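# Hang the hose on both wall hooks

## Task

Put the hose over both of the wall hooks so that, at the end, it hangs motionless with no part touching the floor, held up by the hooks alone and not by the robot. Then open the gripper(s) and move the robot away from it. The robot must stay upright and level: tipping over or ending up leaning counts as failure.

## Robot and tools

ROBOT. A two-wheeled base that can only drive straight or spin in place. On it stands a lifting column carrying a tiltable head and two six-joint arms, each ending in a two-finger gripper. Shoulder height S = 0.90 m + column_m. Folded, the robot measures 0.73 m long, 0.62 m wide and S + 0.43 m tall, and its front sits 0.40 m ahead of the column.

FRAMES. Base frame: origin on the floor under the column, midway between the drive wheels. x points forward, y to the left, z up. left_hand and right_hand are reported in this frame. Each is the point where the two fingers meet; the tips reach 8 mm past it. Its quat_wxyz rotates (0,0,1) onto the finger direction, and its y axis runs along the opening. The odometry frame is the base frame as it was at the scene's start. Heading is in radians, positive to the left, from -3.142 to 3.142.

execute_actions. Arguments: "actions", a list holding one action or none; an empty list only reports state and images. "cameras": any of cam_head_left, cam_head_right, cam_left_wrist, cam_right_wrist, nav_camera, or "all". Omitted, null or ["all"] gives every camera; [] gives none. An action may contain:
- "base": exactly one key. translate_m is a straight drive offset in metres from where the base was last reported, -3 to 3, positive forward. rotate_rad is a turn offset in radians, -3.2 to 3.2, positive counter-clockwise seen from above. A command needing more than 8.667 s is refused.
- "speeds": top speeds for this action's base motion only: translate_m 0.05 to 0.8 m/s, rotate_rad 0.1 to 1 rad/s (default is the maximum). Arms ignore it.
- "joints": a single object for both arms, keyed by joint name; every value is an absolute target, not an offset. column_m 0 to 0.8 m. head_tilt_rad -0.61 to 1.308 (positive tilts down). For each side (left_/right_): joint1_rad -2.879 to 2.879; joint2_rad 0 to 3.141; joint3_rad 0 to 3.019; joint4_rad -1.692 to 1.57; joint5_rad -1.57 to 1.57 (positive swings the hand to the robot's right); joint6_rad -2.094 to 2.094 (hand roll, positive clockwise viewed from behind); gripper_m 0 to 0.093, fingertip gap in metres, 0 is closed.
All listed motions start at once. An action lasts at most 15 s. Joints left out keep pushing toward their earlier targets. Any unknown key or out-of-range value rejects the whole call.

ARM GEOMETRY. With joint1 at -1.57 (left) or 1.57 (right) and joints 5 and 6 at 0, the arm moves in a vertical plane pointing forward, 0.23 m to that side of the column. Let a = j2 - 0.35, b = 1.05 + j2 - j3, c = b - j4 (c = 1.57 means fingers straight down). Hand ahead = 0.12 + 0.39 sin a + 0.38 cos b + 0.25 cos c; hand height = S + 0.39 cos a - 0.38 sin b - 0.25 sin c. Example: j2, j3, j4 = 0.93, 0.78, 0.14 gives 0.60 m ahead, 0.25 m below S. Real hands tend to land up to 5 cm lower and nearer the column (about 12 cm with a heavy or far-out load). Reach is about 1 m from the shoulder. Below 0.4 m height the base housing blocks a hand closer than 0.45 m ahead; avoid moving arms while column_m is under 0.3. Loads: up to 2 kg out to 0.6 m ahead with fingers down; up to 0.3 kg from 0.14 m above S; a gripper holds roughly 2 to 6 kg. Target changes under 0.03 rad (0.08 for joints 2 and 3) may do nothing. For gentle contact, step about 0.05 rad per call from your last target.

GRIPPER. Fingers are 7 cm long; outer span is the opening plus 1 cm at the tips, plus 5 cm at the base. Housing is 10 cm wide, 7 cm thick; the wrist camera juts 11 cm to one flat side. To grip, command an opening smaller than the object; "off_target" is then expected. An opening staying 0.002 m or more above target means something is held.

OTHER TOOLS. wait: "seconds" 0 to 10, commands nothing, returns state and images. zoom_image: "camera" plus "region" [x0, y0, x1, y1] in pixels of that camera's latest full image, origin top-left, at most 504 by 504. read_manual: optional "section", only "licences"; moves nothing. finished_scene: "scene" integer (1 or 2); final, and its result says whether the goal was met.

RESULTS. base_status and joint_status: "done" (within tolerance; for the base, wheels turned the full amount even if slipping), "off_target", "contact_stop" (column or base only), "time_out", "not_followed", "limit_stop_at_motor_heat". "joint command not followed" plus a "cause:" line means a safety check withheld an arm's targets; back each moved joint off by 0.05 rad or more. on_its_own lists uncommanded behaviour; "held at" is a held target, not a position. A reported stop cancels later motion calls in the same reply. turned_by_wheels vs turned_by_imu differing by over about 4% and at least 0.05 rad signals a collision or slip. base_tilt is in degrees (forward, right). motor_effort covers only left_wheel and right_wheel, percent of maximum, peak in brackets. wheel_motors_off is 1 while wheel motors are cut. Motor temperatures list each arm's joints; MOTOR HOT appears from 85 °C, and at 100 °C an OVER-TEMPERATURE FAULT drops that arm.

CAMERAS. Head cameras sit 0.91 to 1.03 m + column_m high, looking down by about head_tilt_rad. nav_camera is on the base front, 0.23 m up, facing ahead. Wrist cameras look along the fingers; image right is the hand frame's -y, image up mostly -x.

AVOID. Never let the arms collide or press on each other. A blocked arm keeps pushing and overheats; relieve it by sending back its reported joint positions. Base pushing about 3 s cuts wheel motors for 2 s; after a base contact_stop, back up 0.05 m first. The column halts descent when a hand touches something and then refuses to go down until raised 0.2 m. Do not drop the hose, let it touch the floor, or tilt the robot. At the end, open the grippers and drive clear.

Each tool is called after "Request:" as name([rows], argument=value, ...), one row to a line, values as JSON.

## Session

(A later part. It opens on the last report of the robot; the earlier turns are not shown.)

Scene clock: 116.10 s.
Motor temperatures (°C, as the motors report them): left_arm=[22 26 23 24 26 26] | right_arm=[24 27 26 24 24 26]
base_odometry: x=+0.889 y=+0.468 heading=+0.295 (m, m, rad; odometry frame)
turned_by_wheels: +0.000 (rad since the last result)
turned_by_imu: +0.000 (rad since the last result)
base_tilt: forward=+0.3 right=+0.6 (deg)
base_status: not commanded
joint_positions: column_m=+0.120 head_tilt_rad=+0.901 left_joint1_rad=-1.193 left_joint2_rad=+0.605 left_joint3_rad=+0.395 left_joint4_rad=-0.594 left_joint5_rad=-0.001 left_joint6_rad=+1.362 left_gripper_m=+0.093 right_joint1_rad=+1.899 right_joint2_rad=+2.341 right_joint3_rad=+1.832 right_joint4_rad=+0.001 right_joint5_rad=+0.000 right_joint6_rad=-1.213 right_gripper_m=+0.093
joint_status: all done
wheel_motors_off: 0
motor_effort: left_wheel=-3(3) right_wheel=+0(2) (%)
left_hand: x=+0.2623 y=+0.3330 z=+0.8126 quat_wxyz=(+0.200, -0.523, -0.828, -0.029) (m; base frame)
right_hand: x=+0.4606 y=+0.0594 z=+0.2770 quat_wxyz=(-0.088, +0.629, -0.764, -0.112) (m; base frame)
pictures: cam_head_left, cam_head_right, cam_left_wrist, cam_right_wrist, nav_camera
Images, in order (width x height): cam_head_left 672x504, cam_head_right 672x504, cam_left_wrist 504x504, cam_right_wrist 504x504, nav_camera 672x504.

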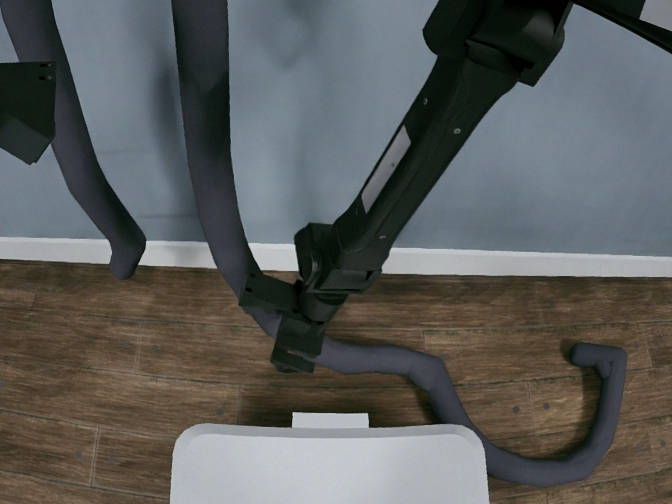

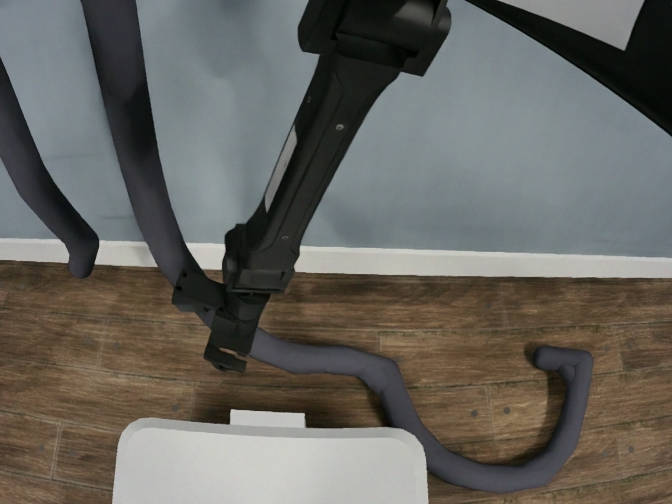

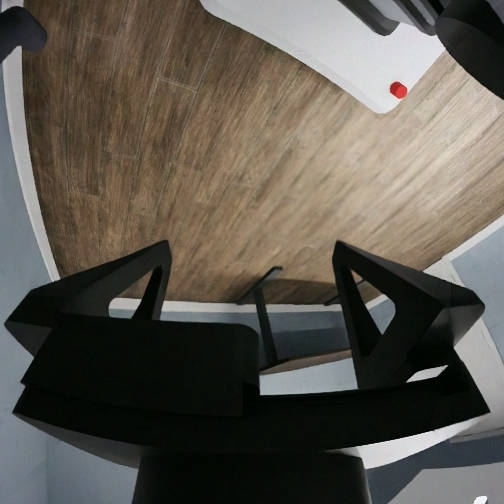

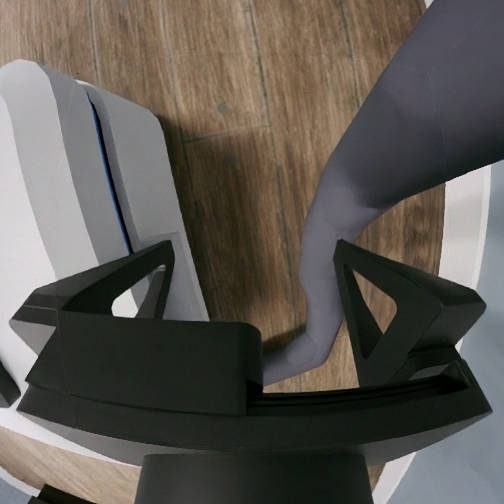

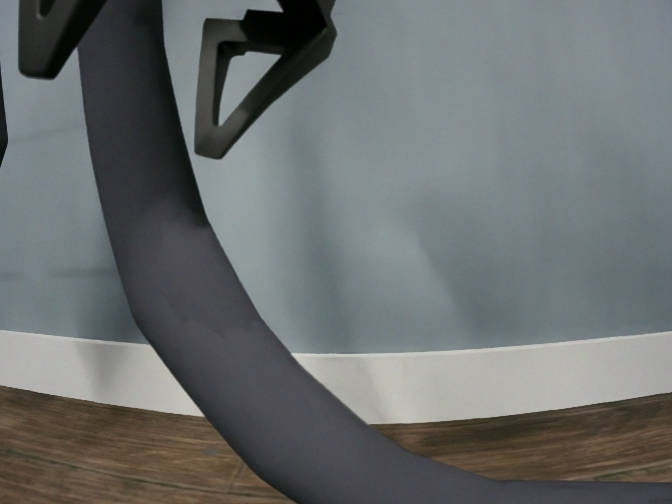

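Request:
execute_actions([
  {"base":{"translate_m":0.05}},
], cameras=[])

Request:
execute_actions([
  {"joints":{"column_m":0.0,"left_joint2_rad":0.3,"left_joint3_rad":0.1}},
], cameras=["cam_head_left","cam_right_wrist","nav_camera"])

Scene clock: 118.07 s.
Motor temperatures (°C, as the motors report them): left_arm=[22 26 23 24 26 26] | right_arm=[24 27 26 24 24 26]
base_odometry: x=+0.937 y=+0.483 heading=+0.295 (m, m, rad; odometry frame)
turned_by_wheels: -0.001 (rad since the last result)
turned_by_imu: -0.001 (rad since the last result)
base_tilt: forward=+0.4 right=+0.6 (deg)
base_status: done
joint_positions: column_m=+0.120 head_tilt_rad=+0.902 left_joint1_rad=-1.193 left_joint2_rad=+0.604 left_joint3_rad=+0.397 left_joint4_rad=-0.594 left_joint5_rad=-0.001 left_joint6_rad=+1.362 left_gripper_m=+0.093 right_joint1_rad=+1.899 right_joint2_rad=+2.346 right_joint3_rad=+1.832 right_joint4_rad=+0.001 right_joint5_rad=+0.000 right_joint6_rad=-1.213 right_gripper_m=+0.093
joint_status: not commanded
wheel_motors_off: 0
motor_effort: left_wheel=-1(35) right_wheel=+1(32) (%)
left_hand: x=+0.2631 y=+0.3331 z=+0.8127 quat_wxyz=(+0.199, -0.523, -0.828, -0.030) (m; base frame)
right_hand: x=+0.4564 y=+0.0593 z=+0.2750 quat_wxyz=(-0.085, +0.629, -0.764, -0.114) (m; base frame)
pictures: none
No camera images: the call's "cameras" was empty. Leave "cameras" out to get every camera's image.

Scene clock: 120.17 s.
Motor temperatures (°C, as the motors report them): left_arm=[22 26 23 24 26 26] | right_arm=[24 27 26 24 24 26]
base_odometry: x=+0.937 y=+0.483 heading=+0.295 (m, m, rad; odometry frame)
turned_by_wheels: +0.000 (rad since the last result)
turned_by_imu: +0.000 (rad since the last result)
base_tilt: forward=+0.3 right=+0.6 (deg)
base_status: not commanded
joint_positions: column_m=+0.002 head_tilt_rad=+0.902 left_joint1_rad=-1.193 left_joint2_rad=+0.300 left_joint3_rad=+0.088 left_joint4_rad=-0.594 left_joint5_rad=-0.001 left_joint6_rad=+1.362 left_gripper_m=+0.093 right_joint1_rad=+1.899 right_joint2_rad=+2.346 right_joint3_rad=+1.832 right_joint4_rad=+0.001 right_joint5_rad=+0.000 right_joint6_rad=-1.213 right_gripper_m=+0.093
joint_status: all done
joint sent to its limit — the command would take column_m past its lower limit, so that joint was sent only as far as its limit.
wheel_motors_off: 0
motor_effort: left_wheel=-3(4) right_wheel=+1(2) (%)
left_hand: x=+0.1467 y=+0.3073 z=+0.7029 quat_wxyz=(+0.201, -0.522, -0.828, -0.028) (m; base frame)
right_hand: x=+0.4564 y=+0.0593 z=+0.1574 quat_wxyz=(-0.085, +0.629, -0.764, -0.114) (m; base frame)
pictures: cam_head_left, cam_right_wrist, nav_camera
Images, in order (width x height): cam_head_left 672x504, cam_right_wrist 504x504, nav_camera 672x504.

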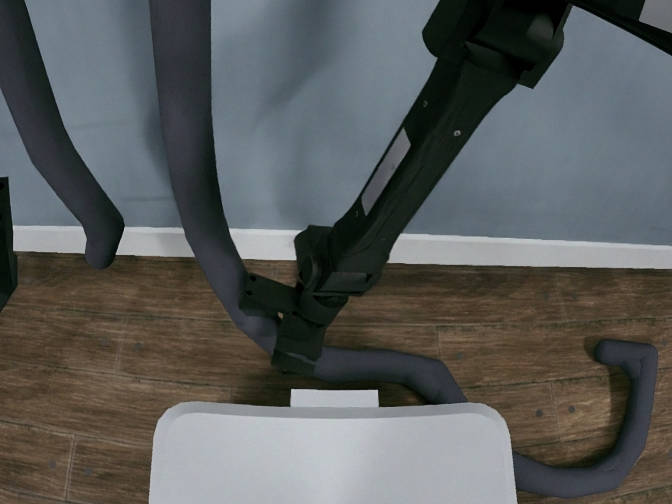

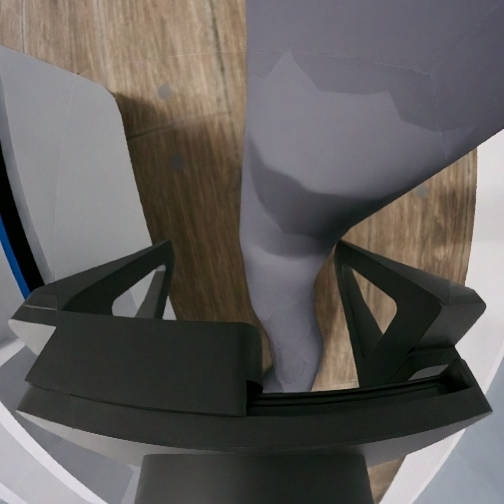

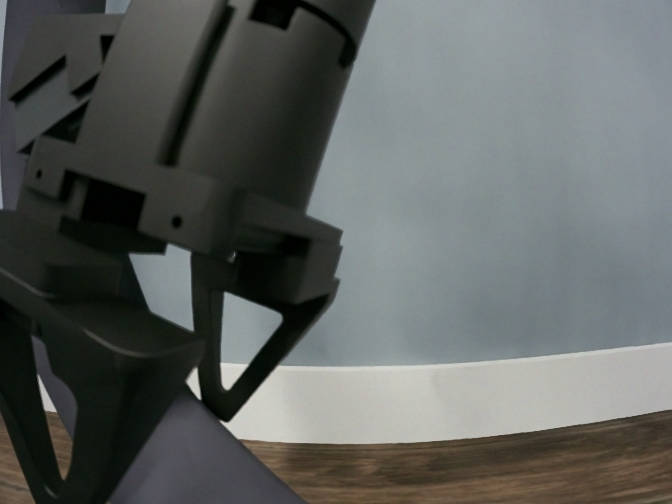

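Hose is between the fingers. Close.

Request:
execute_actions([
  {"joints":{"right_gripper_m":0.03}},
], cameras=[])

Request:
execute_actions([
  {"base":{"translate_m":-0.25},"joints":{"column_m":0.6,"head_tilt_rad":0.5}},
], cameras=["cam_head_left","nav_camera"])

Scene clock: 121.40 s.
Motor temperatures (°C, as the motors report them): left_arm=[22 26 23 24 26 26] | right_arm=[24 27 26 24 24 26]
base_odometry: x=+0.937 y=+0.483 heading=+0.295 (m, m, rad; odometry frame)
turned_by_wheels: +0.000 (rad since the last result)
turned_by_imu: +0.000 (rad since the last result)
base_tilt: forward=+0.3 right=+0.5 (deg)
base_status: not commanded
joint_positions: column_m=+0.002 head_tilt_rad=+0.902 left_joint1_rad=-1.193 left_joint2_rad=+0.300 left_joint3_rad=+0.088 left_joint4_rad=-0.594 left_joint5_rad=-0.001 left_joint6_rad=+1.362 left_gripper_m=+0.093 right_joint1_rad=+1.899 right_joint2_rad=+2.346 right_joint3_rad=+1.832 right_joint4_rad=+0.001 right_joint5_rad=+0.001 right_joint6_rad=-1.213 right_gripper_m=+0.030
joint_status: all done
wheel_motors_off: 0
motor_effort: left_wheel=-4(3) right_wheel=+1(1) (%)
left_hand: x=+0.1467 y=+0.3073 z=+0.7029 quat_wxyz=(+0.201, -0.522, -0.828, -0.028) (m; base frame)
right_hand: x=+0.4565 y=+0.0592 z=+0.1574 quat_wxyz=(-0.085, +0.629, -0.764, -0.113) (m; base frame)
pictures: none
No camera images: the call's "cameras" was empty. Leave "cameras" out to get every camera's image.

Scene clock: 129.77 s.
Motor temperatures (°C, as the motors report them): left_arm=[22 26 23 24 26 26] | right_arm=[24 28 26 24 24 26]
base_odometry: x=+0.698 y=+0.410 heading=+0.294 (m, m, rad; odometry frame)
turned_by_wheels: +0.000 (rad since the last result)
turned_by_imu: +0.001 (rad since the last result)
base_tilt: forward=+0.3 right=+0.5 (deg)
base_status: done
joint_positions: column_m=+0.600 head_tilt_rad=+0.518 left_joint1_rad=-1.193 left_joint2_rad=+0.300 left_joint3_rad=+0.091 left_joint4_rad=-0.594 left_joint5_rad=-0.001 left_joint6_rad=+1.362 left_gripper_m=+0.093 right_joint1_rad=+1.899 right_joint2_rad=+2.350 right_joint3_rad=+1.832 right_joint4_rad=+0.001 right_joint5_rad=+0.001 right_joint6_rad=-1.213 right_gripper_m=+0.030
joint_status: all done
wheel_motors_off: 0
motor_effort: left_wheel=-2(37) right_wheel=-1(36) (%)
left_hand: x=+0.1486 y=+0.3076 z=+1.3006 quat_wxyz=(+0.200, -0.523, -0.828, -0.029) (m; base frame)
right_hand: x=+0.4538 y=+0.0590 z=+0.7536 quat_wxyz=(-0.084, +0.629, -0.764, -0.114) (m; base frame)
pictures: cam_head_left, nav_camera
Images, in order (width x height): cam_head_left 672x504, nav_camera 672x504.

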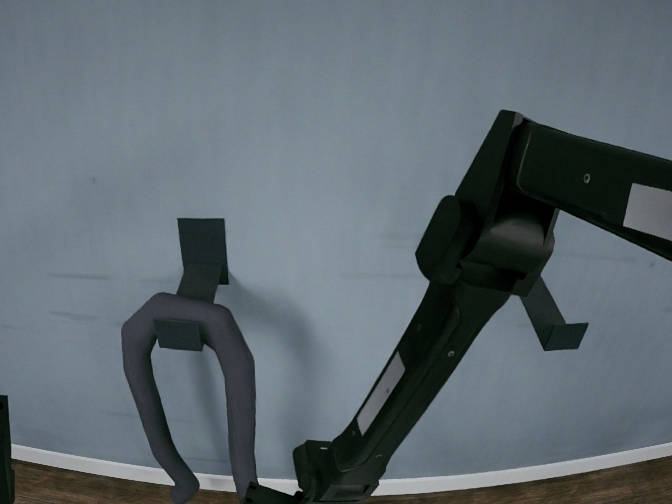

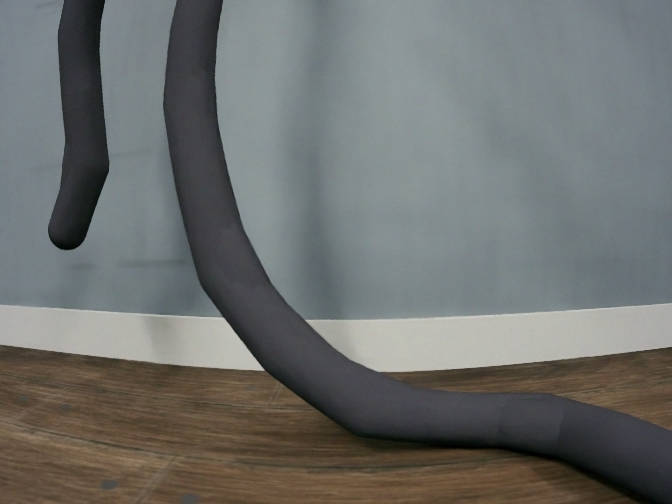

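Request:
execute_actions([
  {"base":{"translate_m":0.12},"joints":{"column_m":0.1,"head_tilt_rad":0.95,"right_gripper_m":0.093,"right_joint1_rad":1.8,"right_joint6_rad":-1.0}},
], cameras=["cam_head_left","cam_right_wrist"])

Scene clock: 138.47 s.
Motor temperatures (°C, as the motors report them): left_arm=[22 25 23 24 26 26] | right_arm=[24 28 26 24 24 26]
base_odometry: x=+0.813 y=+0.445 heading=+0.293 (m, m, rad; odometry frame)
turned_by_wheels: -0.001 (rad since the last result)
turned_by_imu: -0.001 (rad since the last result)
base_tilt: forward=+0.3 right=+0.6 (deg)
base_status: done
joint_positions: column_m=+0.100 head_tilt_rad=+0.951 left_joint1_rad=-1.193 left_joint2_rad=+0.300 left_joint3_rad=+0.096 left_joint4_rad=-0.594 left_joint5_rad=-0.001 left_joint6_rad=+1.362 left_gripper_m=+0.093 right_joint1_rad=+1.789 right_joint2_rad=+2.347 right_joint3_rad=+1.832 right_joint4_rad=+0.001 right_joint5_rad=+0.000 right_joint6_rad=-1.015 right_gripper_m=+0.093
joint_status: all done
wheel_motors_off: 0
motor_effort: left_wheel=-2(48) right_wheel=+1(38) (%)
left_hand: x=+0.1519 y=+0.3081 z=+0.8011 quat_wxyz=(+0.198, -0.523, -0.828, -0.031) (m; base frame)
right_hand: x=+0.4686 y=-0.0344 z=+0.2319 quat_wxyz=(-0.050, +0.530, -0.843, -0.080) (m; base frame)
pictures: cam_head_left, cam_right_wrist
Images, in order (width x height): cam_head_left 672x504, cam_right_wrist 504x504.

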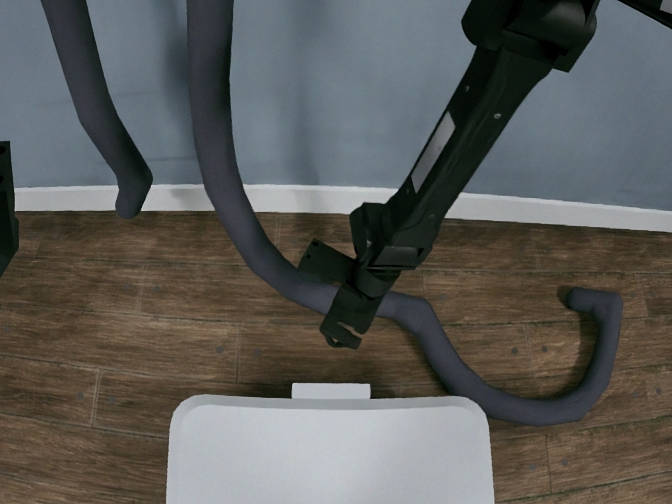

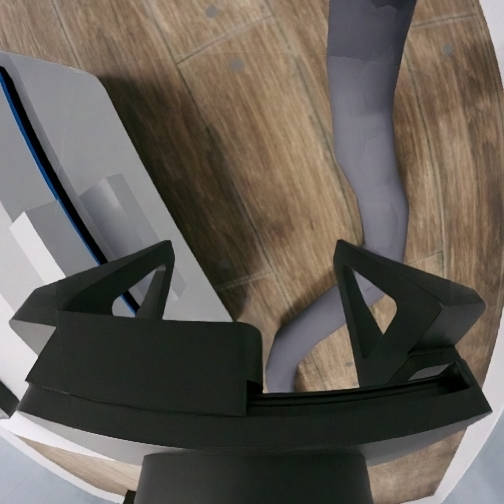

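Request:
execute_actions([
  {"base":{"translate_m":0.11}},
], cameras=[])

Request:
execute_actions([
  {"joints":{"column_m":0.0,"right_joint2_rad":2.5,"right_joint3_rad":1.98}},
], cameras=["cam_head_left","cam_right_wrist"])

Scene clock: 140.97 s.
Motor temperatures (°C, as the motors report them): left_arm=[22 25 23 24 26 26] | right_arm=[24 28 26 24 24 26]
base_odometry: x=+0.918 y=+0.477 heading=+0.292 (m, m, rad; odometry frame)
turned_by_wheels: -0.001 (rad since the last result)
turned_by_imu: -0.001 (rad since the last result)
base_tilt: forward=+0.3 right=+0.6 (deg)
base_status: done
joint_positions: column_m=+0.100 head_tilt_rad=+0.951 left_joint1_rad=-1.193 left_joint2_rad=+0.301 left_joint3_rad=+0.098 left_joint4_rad=-0.594 left_joint5_rad=-0.001 left_joint6_rad=+1.362 left_gripper_m=+0.093 right_joint1_rad=+1.789 right_joint2_rad=+2.347 right_joint3_rad=+1.832 right_joint4_rad=+0.001 right_joint5_rad=+0.000 right_joint6_rad=-1.015 right_gripper_m=+0.093
joint_status: not commanded
wheel_motors_off: 0
motor_effort: left_wheel=-1(47) right_wheel=+1(41) (%)
left_hand: x=+0.1526 y=+0.3083 z=+0.8012 quat_wxyz=(+0.198, -0.523, -0.828, -0.032) (m; base frame)
right_hand: x=+0.4692 y=-0.0343 z=+0.2322 quat_wxyz=(-0.050, +0.530, -0.843, -0.080) (m; base frame)
pictures: none
No camera images: the call's "cameras" was empty. Leave "cameras" out to get every camera's image.

Scene clock: 142.80 s.
Motor temperatures (°C, as the motors report them): left_arm=[22 25 23 24 26 26] | right_arm=[24 28 26 24 24 26]
base_odometry: x=+0.918 y=+0.477 heading=+0.292 (m, m, rad; odometry frame)
turned_by_wheels: +0.000 (rad since the last result)
turned_by_imu: +0.000 (rad since the last result)
base_tilt: forward=+0.3 right=+0.6 (deg)
base_status: not commanded
joint_positions: column_m=+0.002 head_tilt_rad=+0.951 left_joint1_rad=-1.193 left_joint2_rad=+0.301 left_joint3_rad=+0.098 left_joint4_rad=-0.594 left_joint5_rad=-0.001 left_joint6_rad=+1.362 left_gripper_m=+0.093 right_joint1_rad=+1.790 right_joint2_rad=+2.497 right_joint3_rad=+1.980 right_joint4_rad=+0.001 right_joint5_rad=-0.001 right_joint6_rad=-1.013 right_gripper_m=+0.093
joint_status: all done
joint sent to its limit — the command would take column_m past its lower limit, so that joint was sent only as far as its limit.
wheel_motors_off: 0
motor_effort: left_wheel=-3(3) right_wheel=+2(4) (%)
left_hand: x=+0.1526 y=+0.3083 z=+0.7036 quat_wxyz=(+0.198, -0.523, -0.828, -0.032) (m; base frame)
right_hand: x=+0.4395 y=-0.0272 z=+0.0849 quat_wxyz=(-0.050, +0.530, -0.843, -0.081) (m; base frame)
pictures: cam_head_left, cam_right_wrist
Images, in order (width x height): cam_head_left 672x504, cam_right_wrist 504x504.

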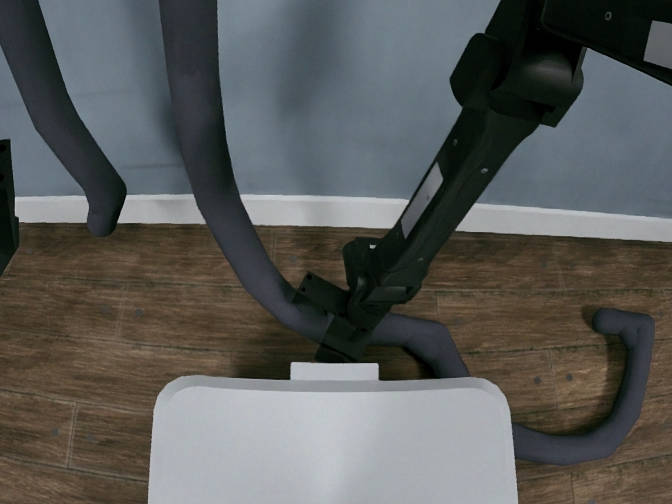

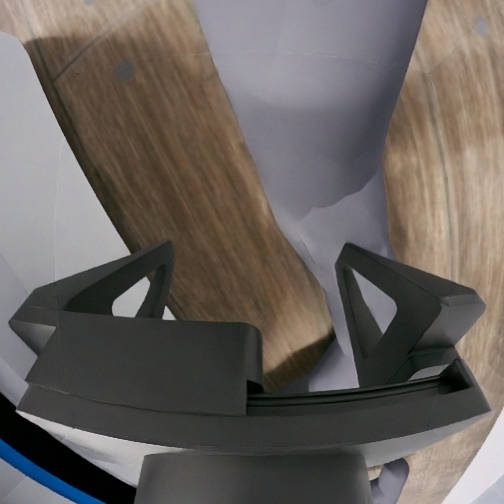

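Request:
execute_actions([
  {"joints":{"column_m":0.09}},
], cameras=[])

Request:
execute_actions([
  {"base":{"translate_m":0.05,"rotate_rad":null}},
], cameras=[])

Request:
execute_actions([
  {"joints":{"column_m":0.0}},
], cameras=["cam_head_left","cam_right_wrist"])

Scene clock: 145.43 s.
Motor temperatures (°C, as the motors report them): left_arm=[22 25 23 24 26 26] | right_arm=[24 28 26 24 24 26]
base_odometry: x=+0.918 y=+0.477 heading=+0.292 (m, m, rad; odometry frame)
turned_by_wheels: +0.000 (rad since the last result)
turned_by_imu: +0.000 (rad since the last result)
base_tilt: forward=+0.3 right=+0.6 (deg)
base_status: not commanded
joint_positions: column_m=+0.090 head_tilt_rad=+0.951 left_joint1_rad=-1.193 left_joint2_rad=+0.301 left_joint3_rad=+0.098 left_joint4_rad=-0.594 left_joint5_rad=-0.001 left_joint6_rad=+1.362 left_gripper_m=+0.093 right_joint1_rad=+1.790 right_joint2_rad=+2.497 right_joint3_rad=+1.980 right_joint4_rad=+0.001 right_joint5_rad=-0.001 right_joint6_rad=-1.013 right_gripper_m=+0.093
joint_status: all done
wheel_motors_off: 0
motor_effort: left_wheel=-3(4) right_wheel=+2(3) (%)
left_hand: x=+0.1526 y=+0.3083 z=+0.7910 quat_wxyz=(+0.198, -0.523, -0.828, -0.032) (m; base frame)
right_hand: x=+0.4395 y=-0.0272 z=+0.1723 quat_wxyz=(-0.050, +0.530, -0.843, -0.081) (m; base frame)
pictures: none
No camera images: the call's "cameras" was empty. Leave "cameras" out to get every camera's image.


Scene clock: 147.17 s.
Motor temperatures (°C, as the motors report them): left_arm=[22 25 23 24 26 26] | right_arm=[24 28 26 24 24 26]
base_odometry: x=+0.918 y=+0.477 heading=+0.292 (m, m, rad; odometry frame)
turned_by_wheels: +0.000 (rad since the last result)
turned_by_imu: +0.000 (rad since the last result)
base_tilt: forward=+0.2 right=+0.6 (deg)
base_status: not commanded
joint_positions: column_m=+0.002 head_tilt_rad=+0.951 left_joint1_rad=-1.193 left_joint2_rad=+0.301 left_joint3_rad=+0.098 left_joint4_rad=-0.594 left_joint5_rad=-0.001 left_joint6_rad=+1.362 left_gripper_m=+0.093 right_joint1_rad=+1.790 right_joint2_rad=+2.497 right_joint3_rad=+1.980 right_joint4_rad=+0.001 right_joint5_rad=-0.001 right_joint6_rad=-1.013 right_gripper_m=+0.093
joint_status: all done
joint sent to its limit — the command would take column_m past its lower limit, so that joint was sent only as far as its limit.
wheel_motors_off: 0
motor_effort: left_wheel=-3(3) right_wheel=+4(3) (%)
left_hand: x=+0.1526 y=+0.3083 z=+0.7036 quat_wxyz=(+0.198, -0.523, -0.828, -0.032) (m; base frame)
right_hand: x=+0.4394 y=-0.0268 z=+0.0849 quat_wxyz=(-0.050, +0.530, -0.843, -0.082) (m; base frame)
pictures: cam_head_left, cam_right_wrist
Images, in order (width x height): cam_head_left 672x504, cam_right_wrist 504x504.

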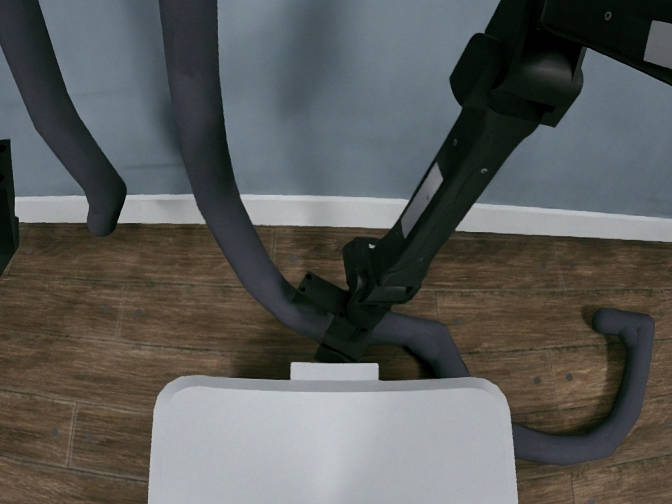

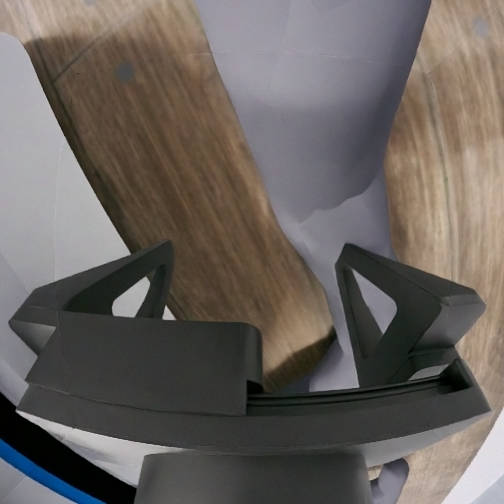

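Request:
execute_actions([
  {"joints":{"column_m":0.09}},
], cameras=[])

Request:
execute_actions([
  {"base":{"translate_m":0.05}},
], cameras=[])

Request:
execute_actions([
  {"joints":{"column_m":0.0}},
], cameras=["cam_head_left","cam_right_wrist"])

Scene clock: 149.57 s.
Motor temperatures (°C, as the motors report them): left_arm=[22 25 23 24 26 26] | right_arm=[24 28 26 24 24 26]
base_odometry: x=+0.918 y=+0.477 heading=+0.292 (m, m, rad; odometry frame)
turned_by_wheels: +0.000 (rad since the last result)
turned_by_imu: +0.000 (rad since the last result)
base_tilt: forward=+0.3 right=+0.5 (deg)
base_status: not commanded
joint_positions: column_m=+0.090 head_tilt_rad=+0.951 left_joint1_rad=-1.193 left_joint2_rad=+0.301 left_joint3_rad=+0.098 left_joint4_rad=-0.594 left_joint5_rad=-0.001 left_joint6_rad=+1.362 left_gripper_m=+0.093 right_joint1_rad=+1.790 right_joint2_rad=+2.497 right_joint3_rad=+1.980 right_joint4_rad=+0.001 right_joint5_rad=+0.000 right_joint6_rad=-1.013 right_gripper_m=+0.093
joint_status: all done
wheel_motors_off: 0
motor_effort: left_wheel=-3(4) right_wheel=+2(3) (%)
left_hand: x=+0.1526 y=+0.3083 z=+0.7910 quat_wxyz=(+0.198, -0.523, -0.828, -0.032) (m; base frame)
right_hand: x=+0.4395 y=-0.0269 z=+0.1724 quat_wxyz=(-0.050, +0.530, -0.843, -0.081) (m; base frame)
pictures: none
No camera images: the call's "cameras" was empty. Leave "cameras" out to get every camera's image.

Scene clock: 150.73 s.
Motor temperatures (°C, as the motors report them): left_arm=[22 25 23 24 26 26] | right_arm=[24 28 26 24 24 26]
base_odometry: x=+0.966 y=+0.491 heading=+0.291 (m, m, rad; odometry frame)
turned_by_wheels: -0.001 (rad since the last result)
turned_by_imu: -0.001 (rad since the last result)
base_tilt: forward=+0.3 right=+0.6 (deg)
base_status: done
joint_positions: column_m=+0.090 head_tilt_rad=+0.951 left_joint1_rad=-1.193 left_joint2_rad=+0.300 left_joint3_rad=+0.097 left_joint4_rad=-0.594 left_joint5_rad=-0.001 left_joint6_rad=+1.362 left_gripper_m=+0.093 right_joint1_rad=+1.790 right_joint2_rad=+2.497 right_joint3_rad=+1.980 right_joint4_rad=+0.001 right_joint5_rad=+0.000 right_joint6_rad=-1.013 right_gripper_m=+0.093
joint_status: not commanded
wheel_motors_off: 0
motor_effort: left_wheel=-1(32) right_wheel=+1(32) (%)
left_hand: x=+0.1523 y=+0.3082 z=+0.7910 quat_wxyz=(+0.198, -0.523, -0.828, -0.032) (m; base frame)
right_hand: x=+0.4395 y=-0.0269 z=+0.1724 quat_wxyz=(-0.050, +0.530, -0.843, -0.081) (m; base frame)
pictures: none
No camera images: the call's "cameras" was empty. Leave "cameras" out to get every camera's image.

Scene clock: 152.47 s.
Motor temperatures (°C, as the motors report them): left_arm=[22 25 23 24 26 26] | right_arm=[24 28 26 24 24 26]
base_odometry: x=+0.966 y=+0.491 heading=+0.291 (m, m, rad; odometry frame)
turned_by_wheels: +0.000 (rad since the last result)
turned_by_imu: +0.000 (rad since the last result)
base_tilt: forward=+0.3 right=+0.6 (deg)
base_status: not commanded
joint_positions: column_m=+0.002 head_tilt_rad=+0.951 left_joint1_rad=-1.193 left_joint2_rad=+0.300 left_joint3_rad=+0.097 left_joint4_rad=-0.594 left_joint5_rad=-0.001 left_joint6_rad=+1.362 left_gripper_m=+0.093 right_joint1_rad=+1.790 right_joint2_rad=+2.497 right_joint3_rad=+1.980 right_joint4_rad=+0.001 right_joint5_rad=+0.000 right_joint6_rad=-1.013 right_gripper_m=+0.093
joint_status: all done
joint sent to its limit — the command would take column_m past its lower limit, so that joint was sent only as far as its limit.
wheel_motors_off: 0
motor_effort: left_wheel=-1(2) right_wheel=+1(0) (%)
left_hand: x=+0.1523 y=+0.3082 z=+0.7035 quat_wxyz=(+0.198, -0.523, -0.828, -0.032) (m; base frame)
right_hand: x=+0.4395 y=-0.0269 z=+0.0849 quat_wxyz=(-0.050, +0.530, -0.843, -0.081) (m; base frame)
pictures: cam_head_left, cam_right_wrist
Images, in order (width x height): cam_head_left 672x504, cam_right_wrist 504x504.

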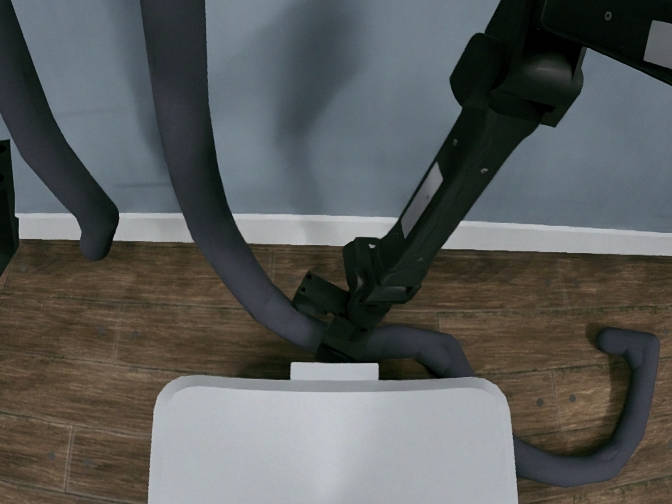

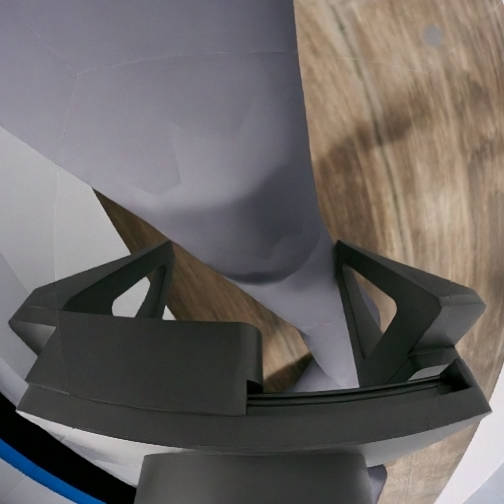

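Request:
execute_actions([
  {"joints":{"right_gripper_m":0.03}},
], cameras=[])

Request:
execute_actions([
  {"base":{"translate_m":-0.25},"joints":{"column_m":0.6,"head_tilt_rad":0.5}},
], cameras=["cam_head_left","nav_camera"])

Scene clock: 153.70 s.
Motor temperatures (°C, as the motors report them): left_arm=[22 25 23 24 26 26] | right_arm=[24 28 26 24 24 26]
base_odometry: x=+0.966 y=+0.491 heading=+0.291 (m, m, rad; odometry frame)
turned_by_wheels: +0.000 (rad since the last result)
turned_by_imu: +0.000 (rad since the last result)
base_tilt: forward=+0.3 right=+0.5 (deg)
base_status: not commanded
joint_positions: column_m=+0.002 head_tilt_rad=+0.951 left_joint1_rad=-1.193 left_joint2_rad=+0.300 left_joint3_rad=+0.097 left_joint4_rad=-0.594 left_joint5_rad=-0.001 left_joint6_rad=+1.362 left_gripper_m=+0.093 right_joint1_rad=+1.790 right_joint2_rad=+2.497 right_joint3_rad=+1.980 right_joint4_rad=+0.001 right_joint5_rad=+0.001 right_joint6_rad=-1.015 right_gripper_m=+0.060
joint_status: right_gripper_m off_target (ended at +0.060, target +0.030)
wheel_motors_off: 0
motor_effort: left_wheel=-2(2) right_wheel=-1(2) (%)
left_hand: x=+0.1523 y=+0.3082 z=+0.7035 quat_wxyz=(+0.198, -0.523, -0.828, -0.032) (m; base frame)
right_hand: x=+0.4395 y=-0.0272 z=+0.0849 quat_wxyz=(-0.050, +0.531, -0.842, -0.081) (m; base frame)
pictures: none
No camera images: the call's "cameras" was empty. Leave "cameras" out to get every camera's image.

Scene clock: 162.07 s.
Motor temperatures (°C, as the motors report them): left_arm=[22 25 23 24 26 26] | right_arm=[24 28 26 24 25 26]
base_odometry: x=+0.726 y=+0.420 heading=+0.290 (m, m, rad; odometry frame)
turned_by_wheels: -0.001 (rad since the last result)
turned_by_imu: +0.001 (rad since the last result)
base_tilt: forward=+0.3 right=+0.6 (deg)
base_status: done
joint_positions: column_m=+0.600 head_tilt_rad=+0.518 left_joint1_rad=-1.193 left_joint2_rad=+0.300 left_joint3_rad=+0.095 left_joint4_rad=-0.594 left_joint5_rad=-0.001 left_joint6_rad=+1.362 left_gripper_m=+0.093 right_joint1_rad=+1.790 right_joint2_rad=+2.510 right_joint3_rad=+1.980 right_joint4_rad=+0.001 right_joint5_rad=+0.007 right_joint6_rad=-1.013 right_gripper_m=+0.060
joint_status: all done
wheel_motors_off: 0
motor_effort: left_wheel=-2(35) right_wheel=+2(35) (%)
left_hand: x=+0.1511 y=+0.3080 z=+1.3009 quat_wxyz=(+0.198, -0.523, -0.828, -0.031) (m; base frame)
right_hand: x=+0.4281 y=-0.0286 z=+0.6777 quat_wxyz=(-0.042, +0.531, -0.843, -0.081) (m; base frame)
pictures: cam_head_left, nav_camera
Images, in order (width x height): cam_head_left 672x504, nav_camera 672x504.

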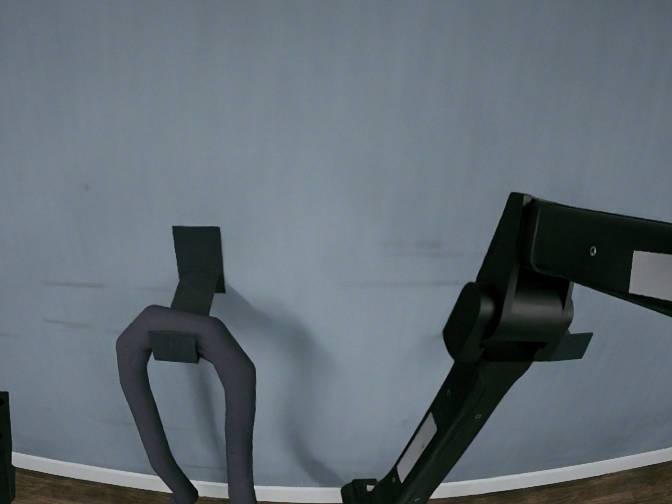

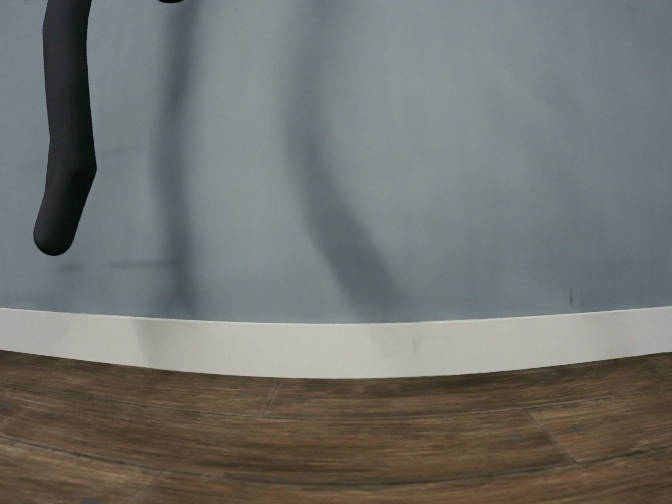

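Request:
execute_actions([
  {"joints":{"column_m":0.66,"right_joint1_rad":1.45,"right_joint2_rad":1.3,"right_joint3_rad":1.2,"right_joint4_rad":-0.44,"right_joint6_rad":-1.5}},
], cameras=["cam_head_left"])

Request:
execute_actions([
  {"base":{"translate_m":0.3},"speeds":{"translate_m":0.2}},
], cameras=["cam_head_left","cam_right_wrist"])

Scene clock: 165.33 s.
Motor temperatures (°C, as the motors report them): left_arm=[22 25 23 24 26 26] | right_arm=[24 28 26 24 25 26]
base_odometry: x=+0.726 y=+0.420 heading=+0.290 (m, m, rad; odometry frame)
turned_by_wheels: +0.000 (rad since the last result)
turned_by_imu: +0.000 (rad since the last result)
base_tilt: forward=+0.3 right=+0.6 (deg)
base_status: not commanded
joint_positions: column_m=+0.660 head_tilt_rad=+0.518 left_joint1_rad=-1.193 left_joint2_rad=+0.300 left_joint3_rad=+0.095 left_joint4_rad=-0.594 left_joint5_rad=-0.001 left_joint6_rad=+1.362 left_gripper_m=+0.093 right_joint1_rad=+1.456 right_joint2_rad=+1.339 right_joint3_rad=+1.196 right_joint4_rad=-0.436 right_joint5_rad=-0.004 right_joint6_rad=-1.492 right_gripper_m=+0.058
joint_status: all done
wheel_motors_off: 0
motor_effort: left_wheel=-4(8) right_wheel=+0(2) (%)
left_hand: x=+0.1511 y=+0.3080 z=+1.3609 quat_wxyz=(+0.198, -0.523, -0.828, -0.031) (m; base frame)
right_hand: x=+0.5728 y=-0.2919 z=+1.1756 quat_wxyz=(+0.052, +0.655, -0.753, +0.016) (m; base frame)
pictures: cam_head_left
Images, in order (width x height): cam_head_left 672x504.

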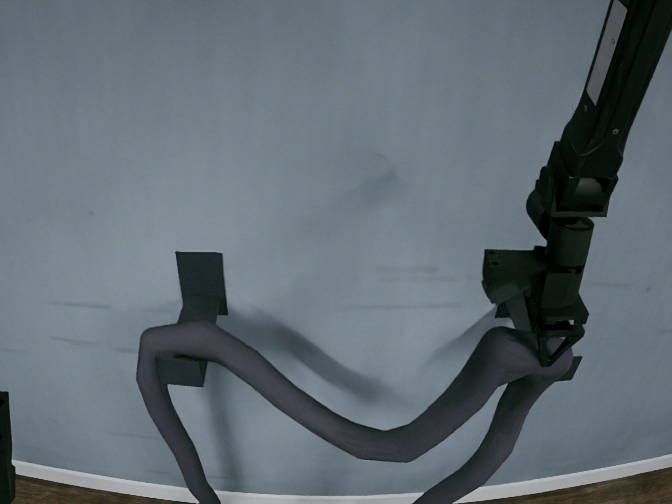

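Scene clock: 167.80 s.
Motor temperatures (°C, as the motors report them): left_arm=[22 25 23 24 26 26] | right_arm=[24 28 26 24 25 26]
base_odometry: x=+1.014 y=+0.505 heading=+0.289 (m, m, rad; odometry frame)
turned_by_wheels: -0.001 (rad since the last result)
turned_by_imu: -0.002 (rad since the last result)
base_tilt: forward=+0.3 right=+0.6 (deg)
base_status: done
joint_positions: column_m=+0.660 head_tilt_rad=+0.518 left_joint1_rad=-1.193 left_joint2_rad=+0.300 left_joint3_rad=+0.096 left_joint4_rad=-0.594 left_joint5_rad=-0.001 left_joint6_rad=+1.362 left_gripper_m=+0.093 right_joint1_rad=+1.456 right_joint2_rad=+1.341 right_joint3_rad=+1.162 right_joint4_rad=-0.441 right_joint5_rad=+0.000 right_joint6_rad=-1.498 right_gripper_m=+0.058
joint_status: not commanded
wheel_motors_off: 0
motor_effort: left_wheel=-1(49) right_wheel=+0(37) (%)
left_hand: x=+0.1517 y=+0.3081 z=+1.3610 quat_wxyz=(+0.198, -0.523, -0.828, -0.031) (m; base frame)
right_hand: x=+0.5499 y=-0.2918 z=+1.1707 quat_wxyz=(+0.068, +0.656, -0.752, +0.003) (m; base frame)
pictures: cam_head_left, cam_right_wrist
Images, in order (width x height): cam_head_left 672x504, cam_right_wrist 504x504.

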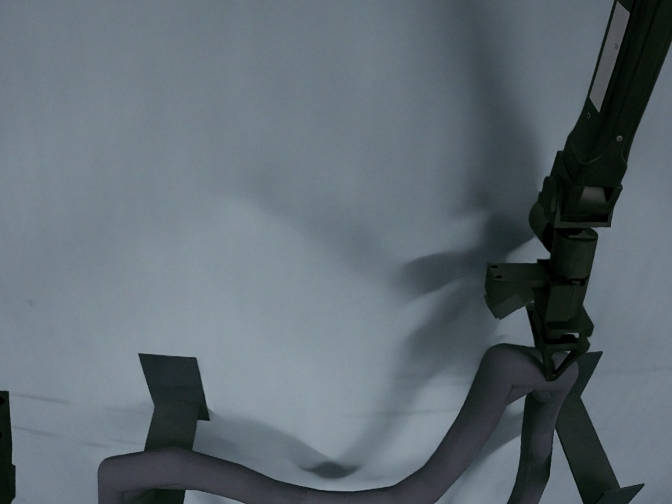

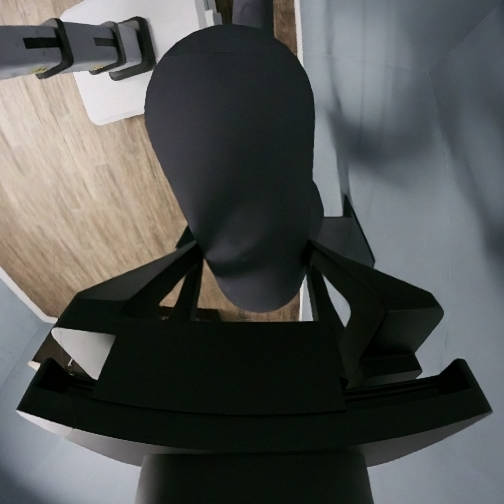

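Request:
execute_actions([
  {"base":{"translate_m":-0.32},"speeds":{"translate_m":0.2},"joints":{"column_m":0.79,"right_joint1_rad":1.22,"head_tilt_rad":0.7}},
], cameras=["cam_head_left"])

Request:
execute_actions([
  {"base":{"translate_m":0.27},"speeds":{"translate_m":0.2}},
], cameras=["cam_head_left","cam_head_right"])

Scene clock: 172.10 s.
Motor temperatures (°C, as the motors report them): left_arm=[22 25 23 24 26 26] | right_arm=[24 29 26 24 25 26]
base_odometry: x=+0.707 y=+0.414 heading=+0.288 (m, m, rad; odometry frame)
turned_by_wheels: -0.001 (rad since the last result)
turned_by_imu: +0.000 (rad since the last result)
base_tilt: forward=+0.2 right=+0.6 (deg)
base_status: done
joint_positions: column_m=+0.790 head_tilt_rad=+0.703 left_joint1_rad=-1.193 left_joint2_rad=+0.300 left_joint3_rad=+0.095 left_joint4_rad=-0.594 left_joint5_rad=-0.001 left_joint6_rad=+1.362 left_gripper_m=+0.093 right_joint1_rad=+1.243 right_joint2_rad=+1.342 right_joint3_rad=+1.167 right_joint4_rad=-0.439 right_joint5_rad=-0.016 right_joint6_rad=-1.503 right_gripper_m=+0.057
joint_status: all done
wheel_motors_off: 0
motor_effort: left_wheel=-1(32) right_wheel=+2(24) (%)
left_hand: x=+0.1510 y=+0.3080 z=+1.4909 quat_wxyz=(+0.198, -0.523, -0.828, -0.031) (m; base frame)
right_hand: x=+0.5397 y=-0.4094 z=+1.3236 quat_wxyz=(+0.121, +0.609, -0.781, +0.065) (m; base frame)
pictures: cam_head_left
Images, in order (width x height): cam_head_left 672x504.

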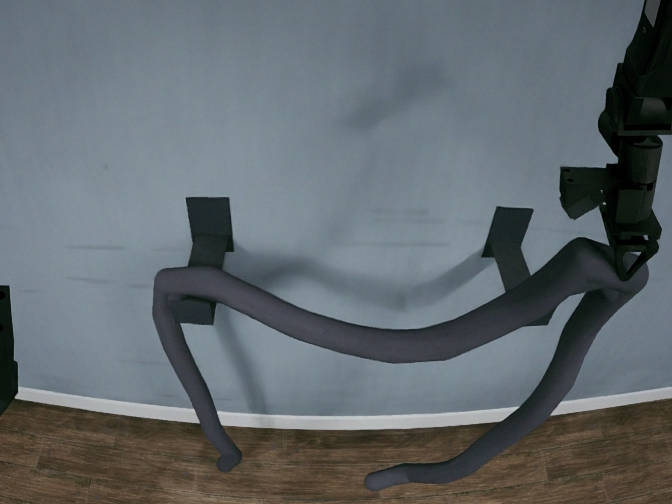

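Scene clock: 174.70 s.
Motor temperatures (°C, as the motors report them): left_arm=[22 25 23 24 26 26] | right_arm=[24 29 26 24 25 26]
base_odometry: x=+0.966 y=+0.491 heading=+0.287 (m, m, rad; odometry frame)
turned_by_wheels: -0.001 (rad since the last result)
turned_by_imu: -0.002 (rad since the last result)
base_tilt: forward=+0.3 right=+0.6 (deg)
base_status: done
joint_positions: column_m=+0.790 head_tilt_rad=+0.703 left_joint1_rad=-1.193 left_joint2_rad=+0.300 left_joint3_rad=+0.096 left_joint4_rad=-0.594 left_joint5_rad=-0.001 left_joint6_rad=+1.362 left_gripper_m=+0.093 right_joint1_rad=+1.243 right_joint2_rad=+1.342 right_joint3_rad=+1.167 right_joint4_rad=-0.446 right_joint5_rad=-0.010 right_joint6_rad=-1.503 right_gripper_m=+0.057
joint_status: not commanded
wheel_motors_off: 0
motor_effort: left_wheel=-1(48) right_wheel=+2(27) (%)
left_hand: x=+0.1516 y=+0.3081 z=+1.4910 quat_wxyz=(+0.198, -0.523, -0.828, -0.031) (m; base frame)
right_hand: x=+0.5382 y=-0.4100 z=+1.3240 quat_wxyz=(+0.125, +0.608, -0.781, +0.064) (m; base frame)
pictures: cam_head_left, cam_head_right
Images, in order (width x height): cam_head_left 672x504, cam_head_right 672x504.

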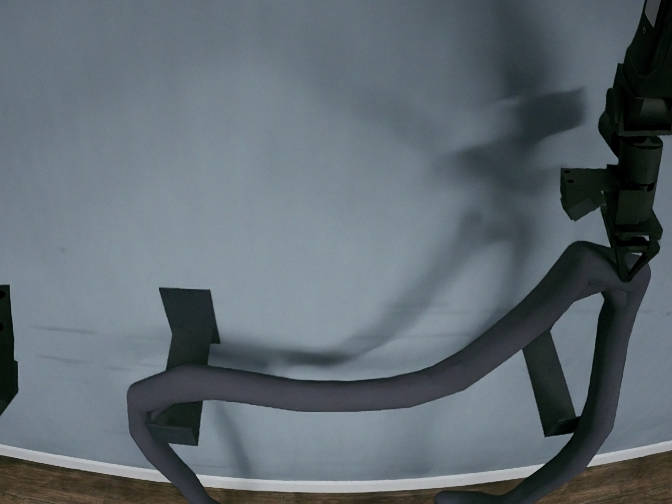

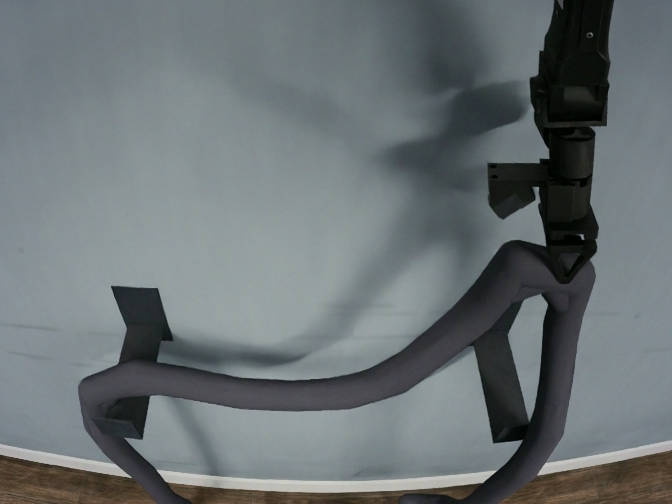

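Request:
execute_actions([
  {"joints":{"column_m":0.64,"right_joint1_rad":1.42}},
], cameras=["cam_head_left","nav_camera"])

Scene clock: 177.83 s.
Motor temperatures (°C, as the motors report them): left_arm=[22 25 23 24 26 26] | right_arm=[24 29 26 24 25 26]
base_odometry: x=+0.966 y=+0.491 heading=+0.287 (m, m, rad; odometry frame)
turned_by_wheels: +0.000 (rad since the last result)
turned_by_imu: +0.000 (rad since the last result)
base_tilt: forward=+0.3 right=+0.6 (deg)
base_status: not commanded
joint_positions: column_m=+0.640 head_tilt_rad=+0.703 left_joint1_rad=-1.193 left_joint2_rad=+0.300 left_joint3_rad=+0.096 left_joint4_rad=-0.594 left_joint5_rad=-0.001 left_joint6_rad=+1.362 left_gripper_m=+0.093 right_joint1_rad=+1.433 right_joint2_rad=+1.304 right_joint3_rad=+1.175 right_joint4_rad=-0.446 right_joint5_rad=-0.002 right_joint6_rad=-1.503 right_gripper_m=+0.030
joint_status: all done
wheel_motors_off: 0
on_its_own: right_gripper_m moved -0.027 to your old target +0.030
motor_effort: left_wheel=-2(2) right_wheel=+2(4) (%)
left_hand: x=+0.1516 y=+0.3081 z=+1.3411 quat_wxyz=(+0.198, -0.523, -0.828, -0.031) (m; base frame)
right_hand: x=+0.5696 y=-0.3036 z=+1.1699 quat_wxyz=(+0.058, +0.655, -0.753, +0.024) (m; base frame)
pictures: cam_head_left, nav_camera
Images, in order (width x height): cam_head_left 672x504, nav_camera 672x504.

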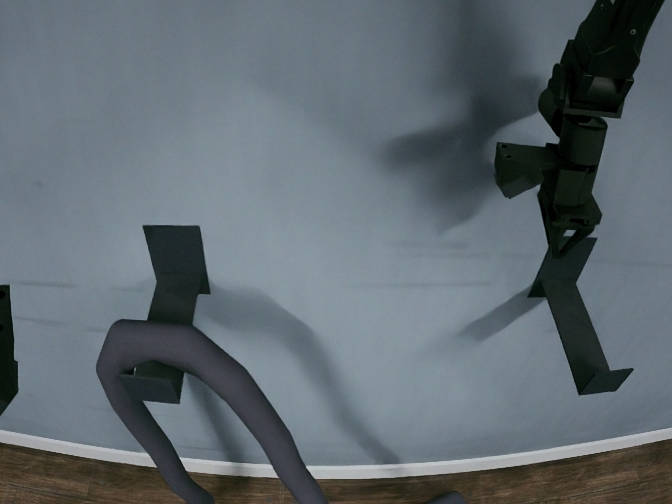

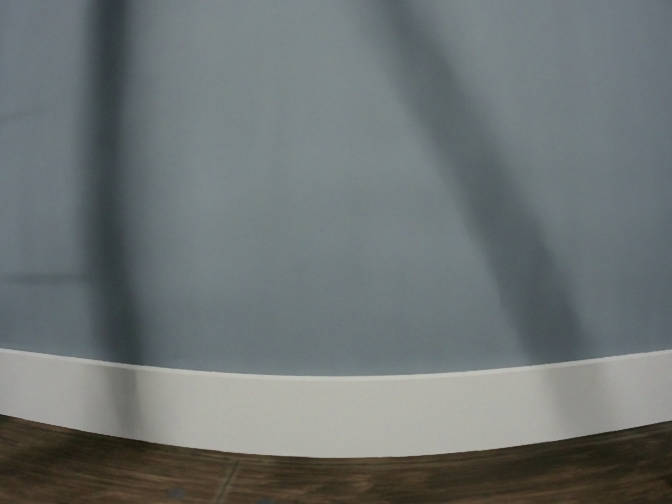

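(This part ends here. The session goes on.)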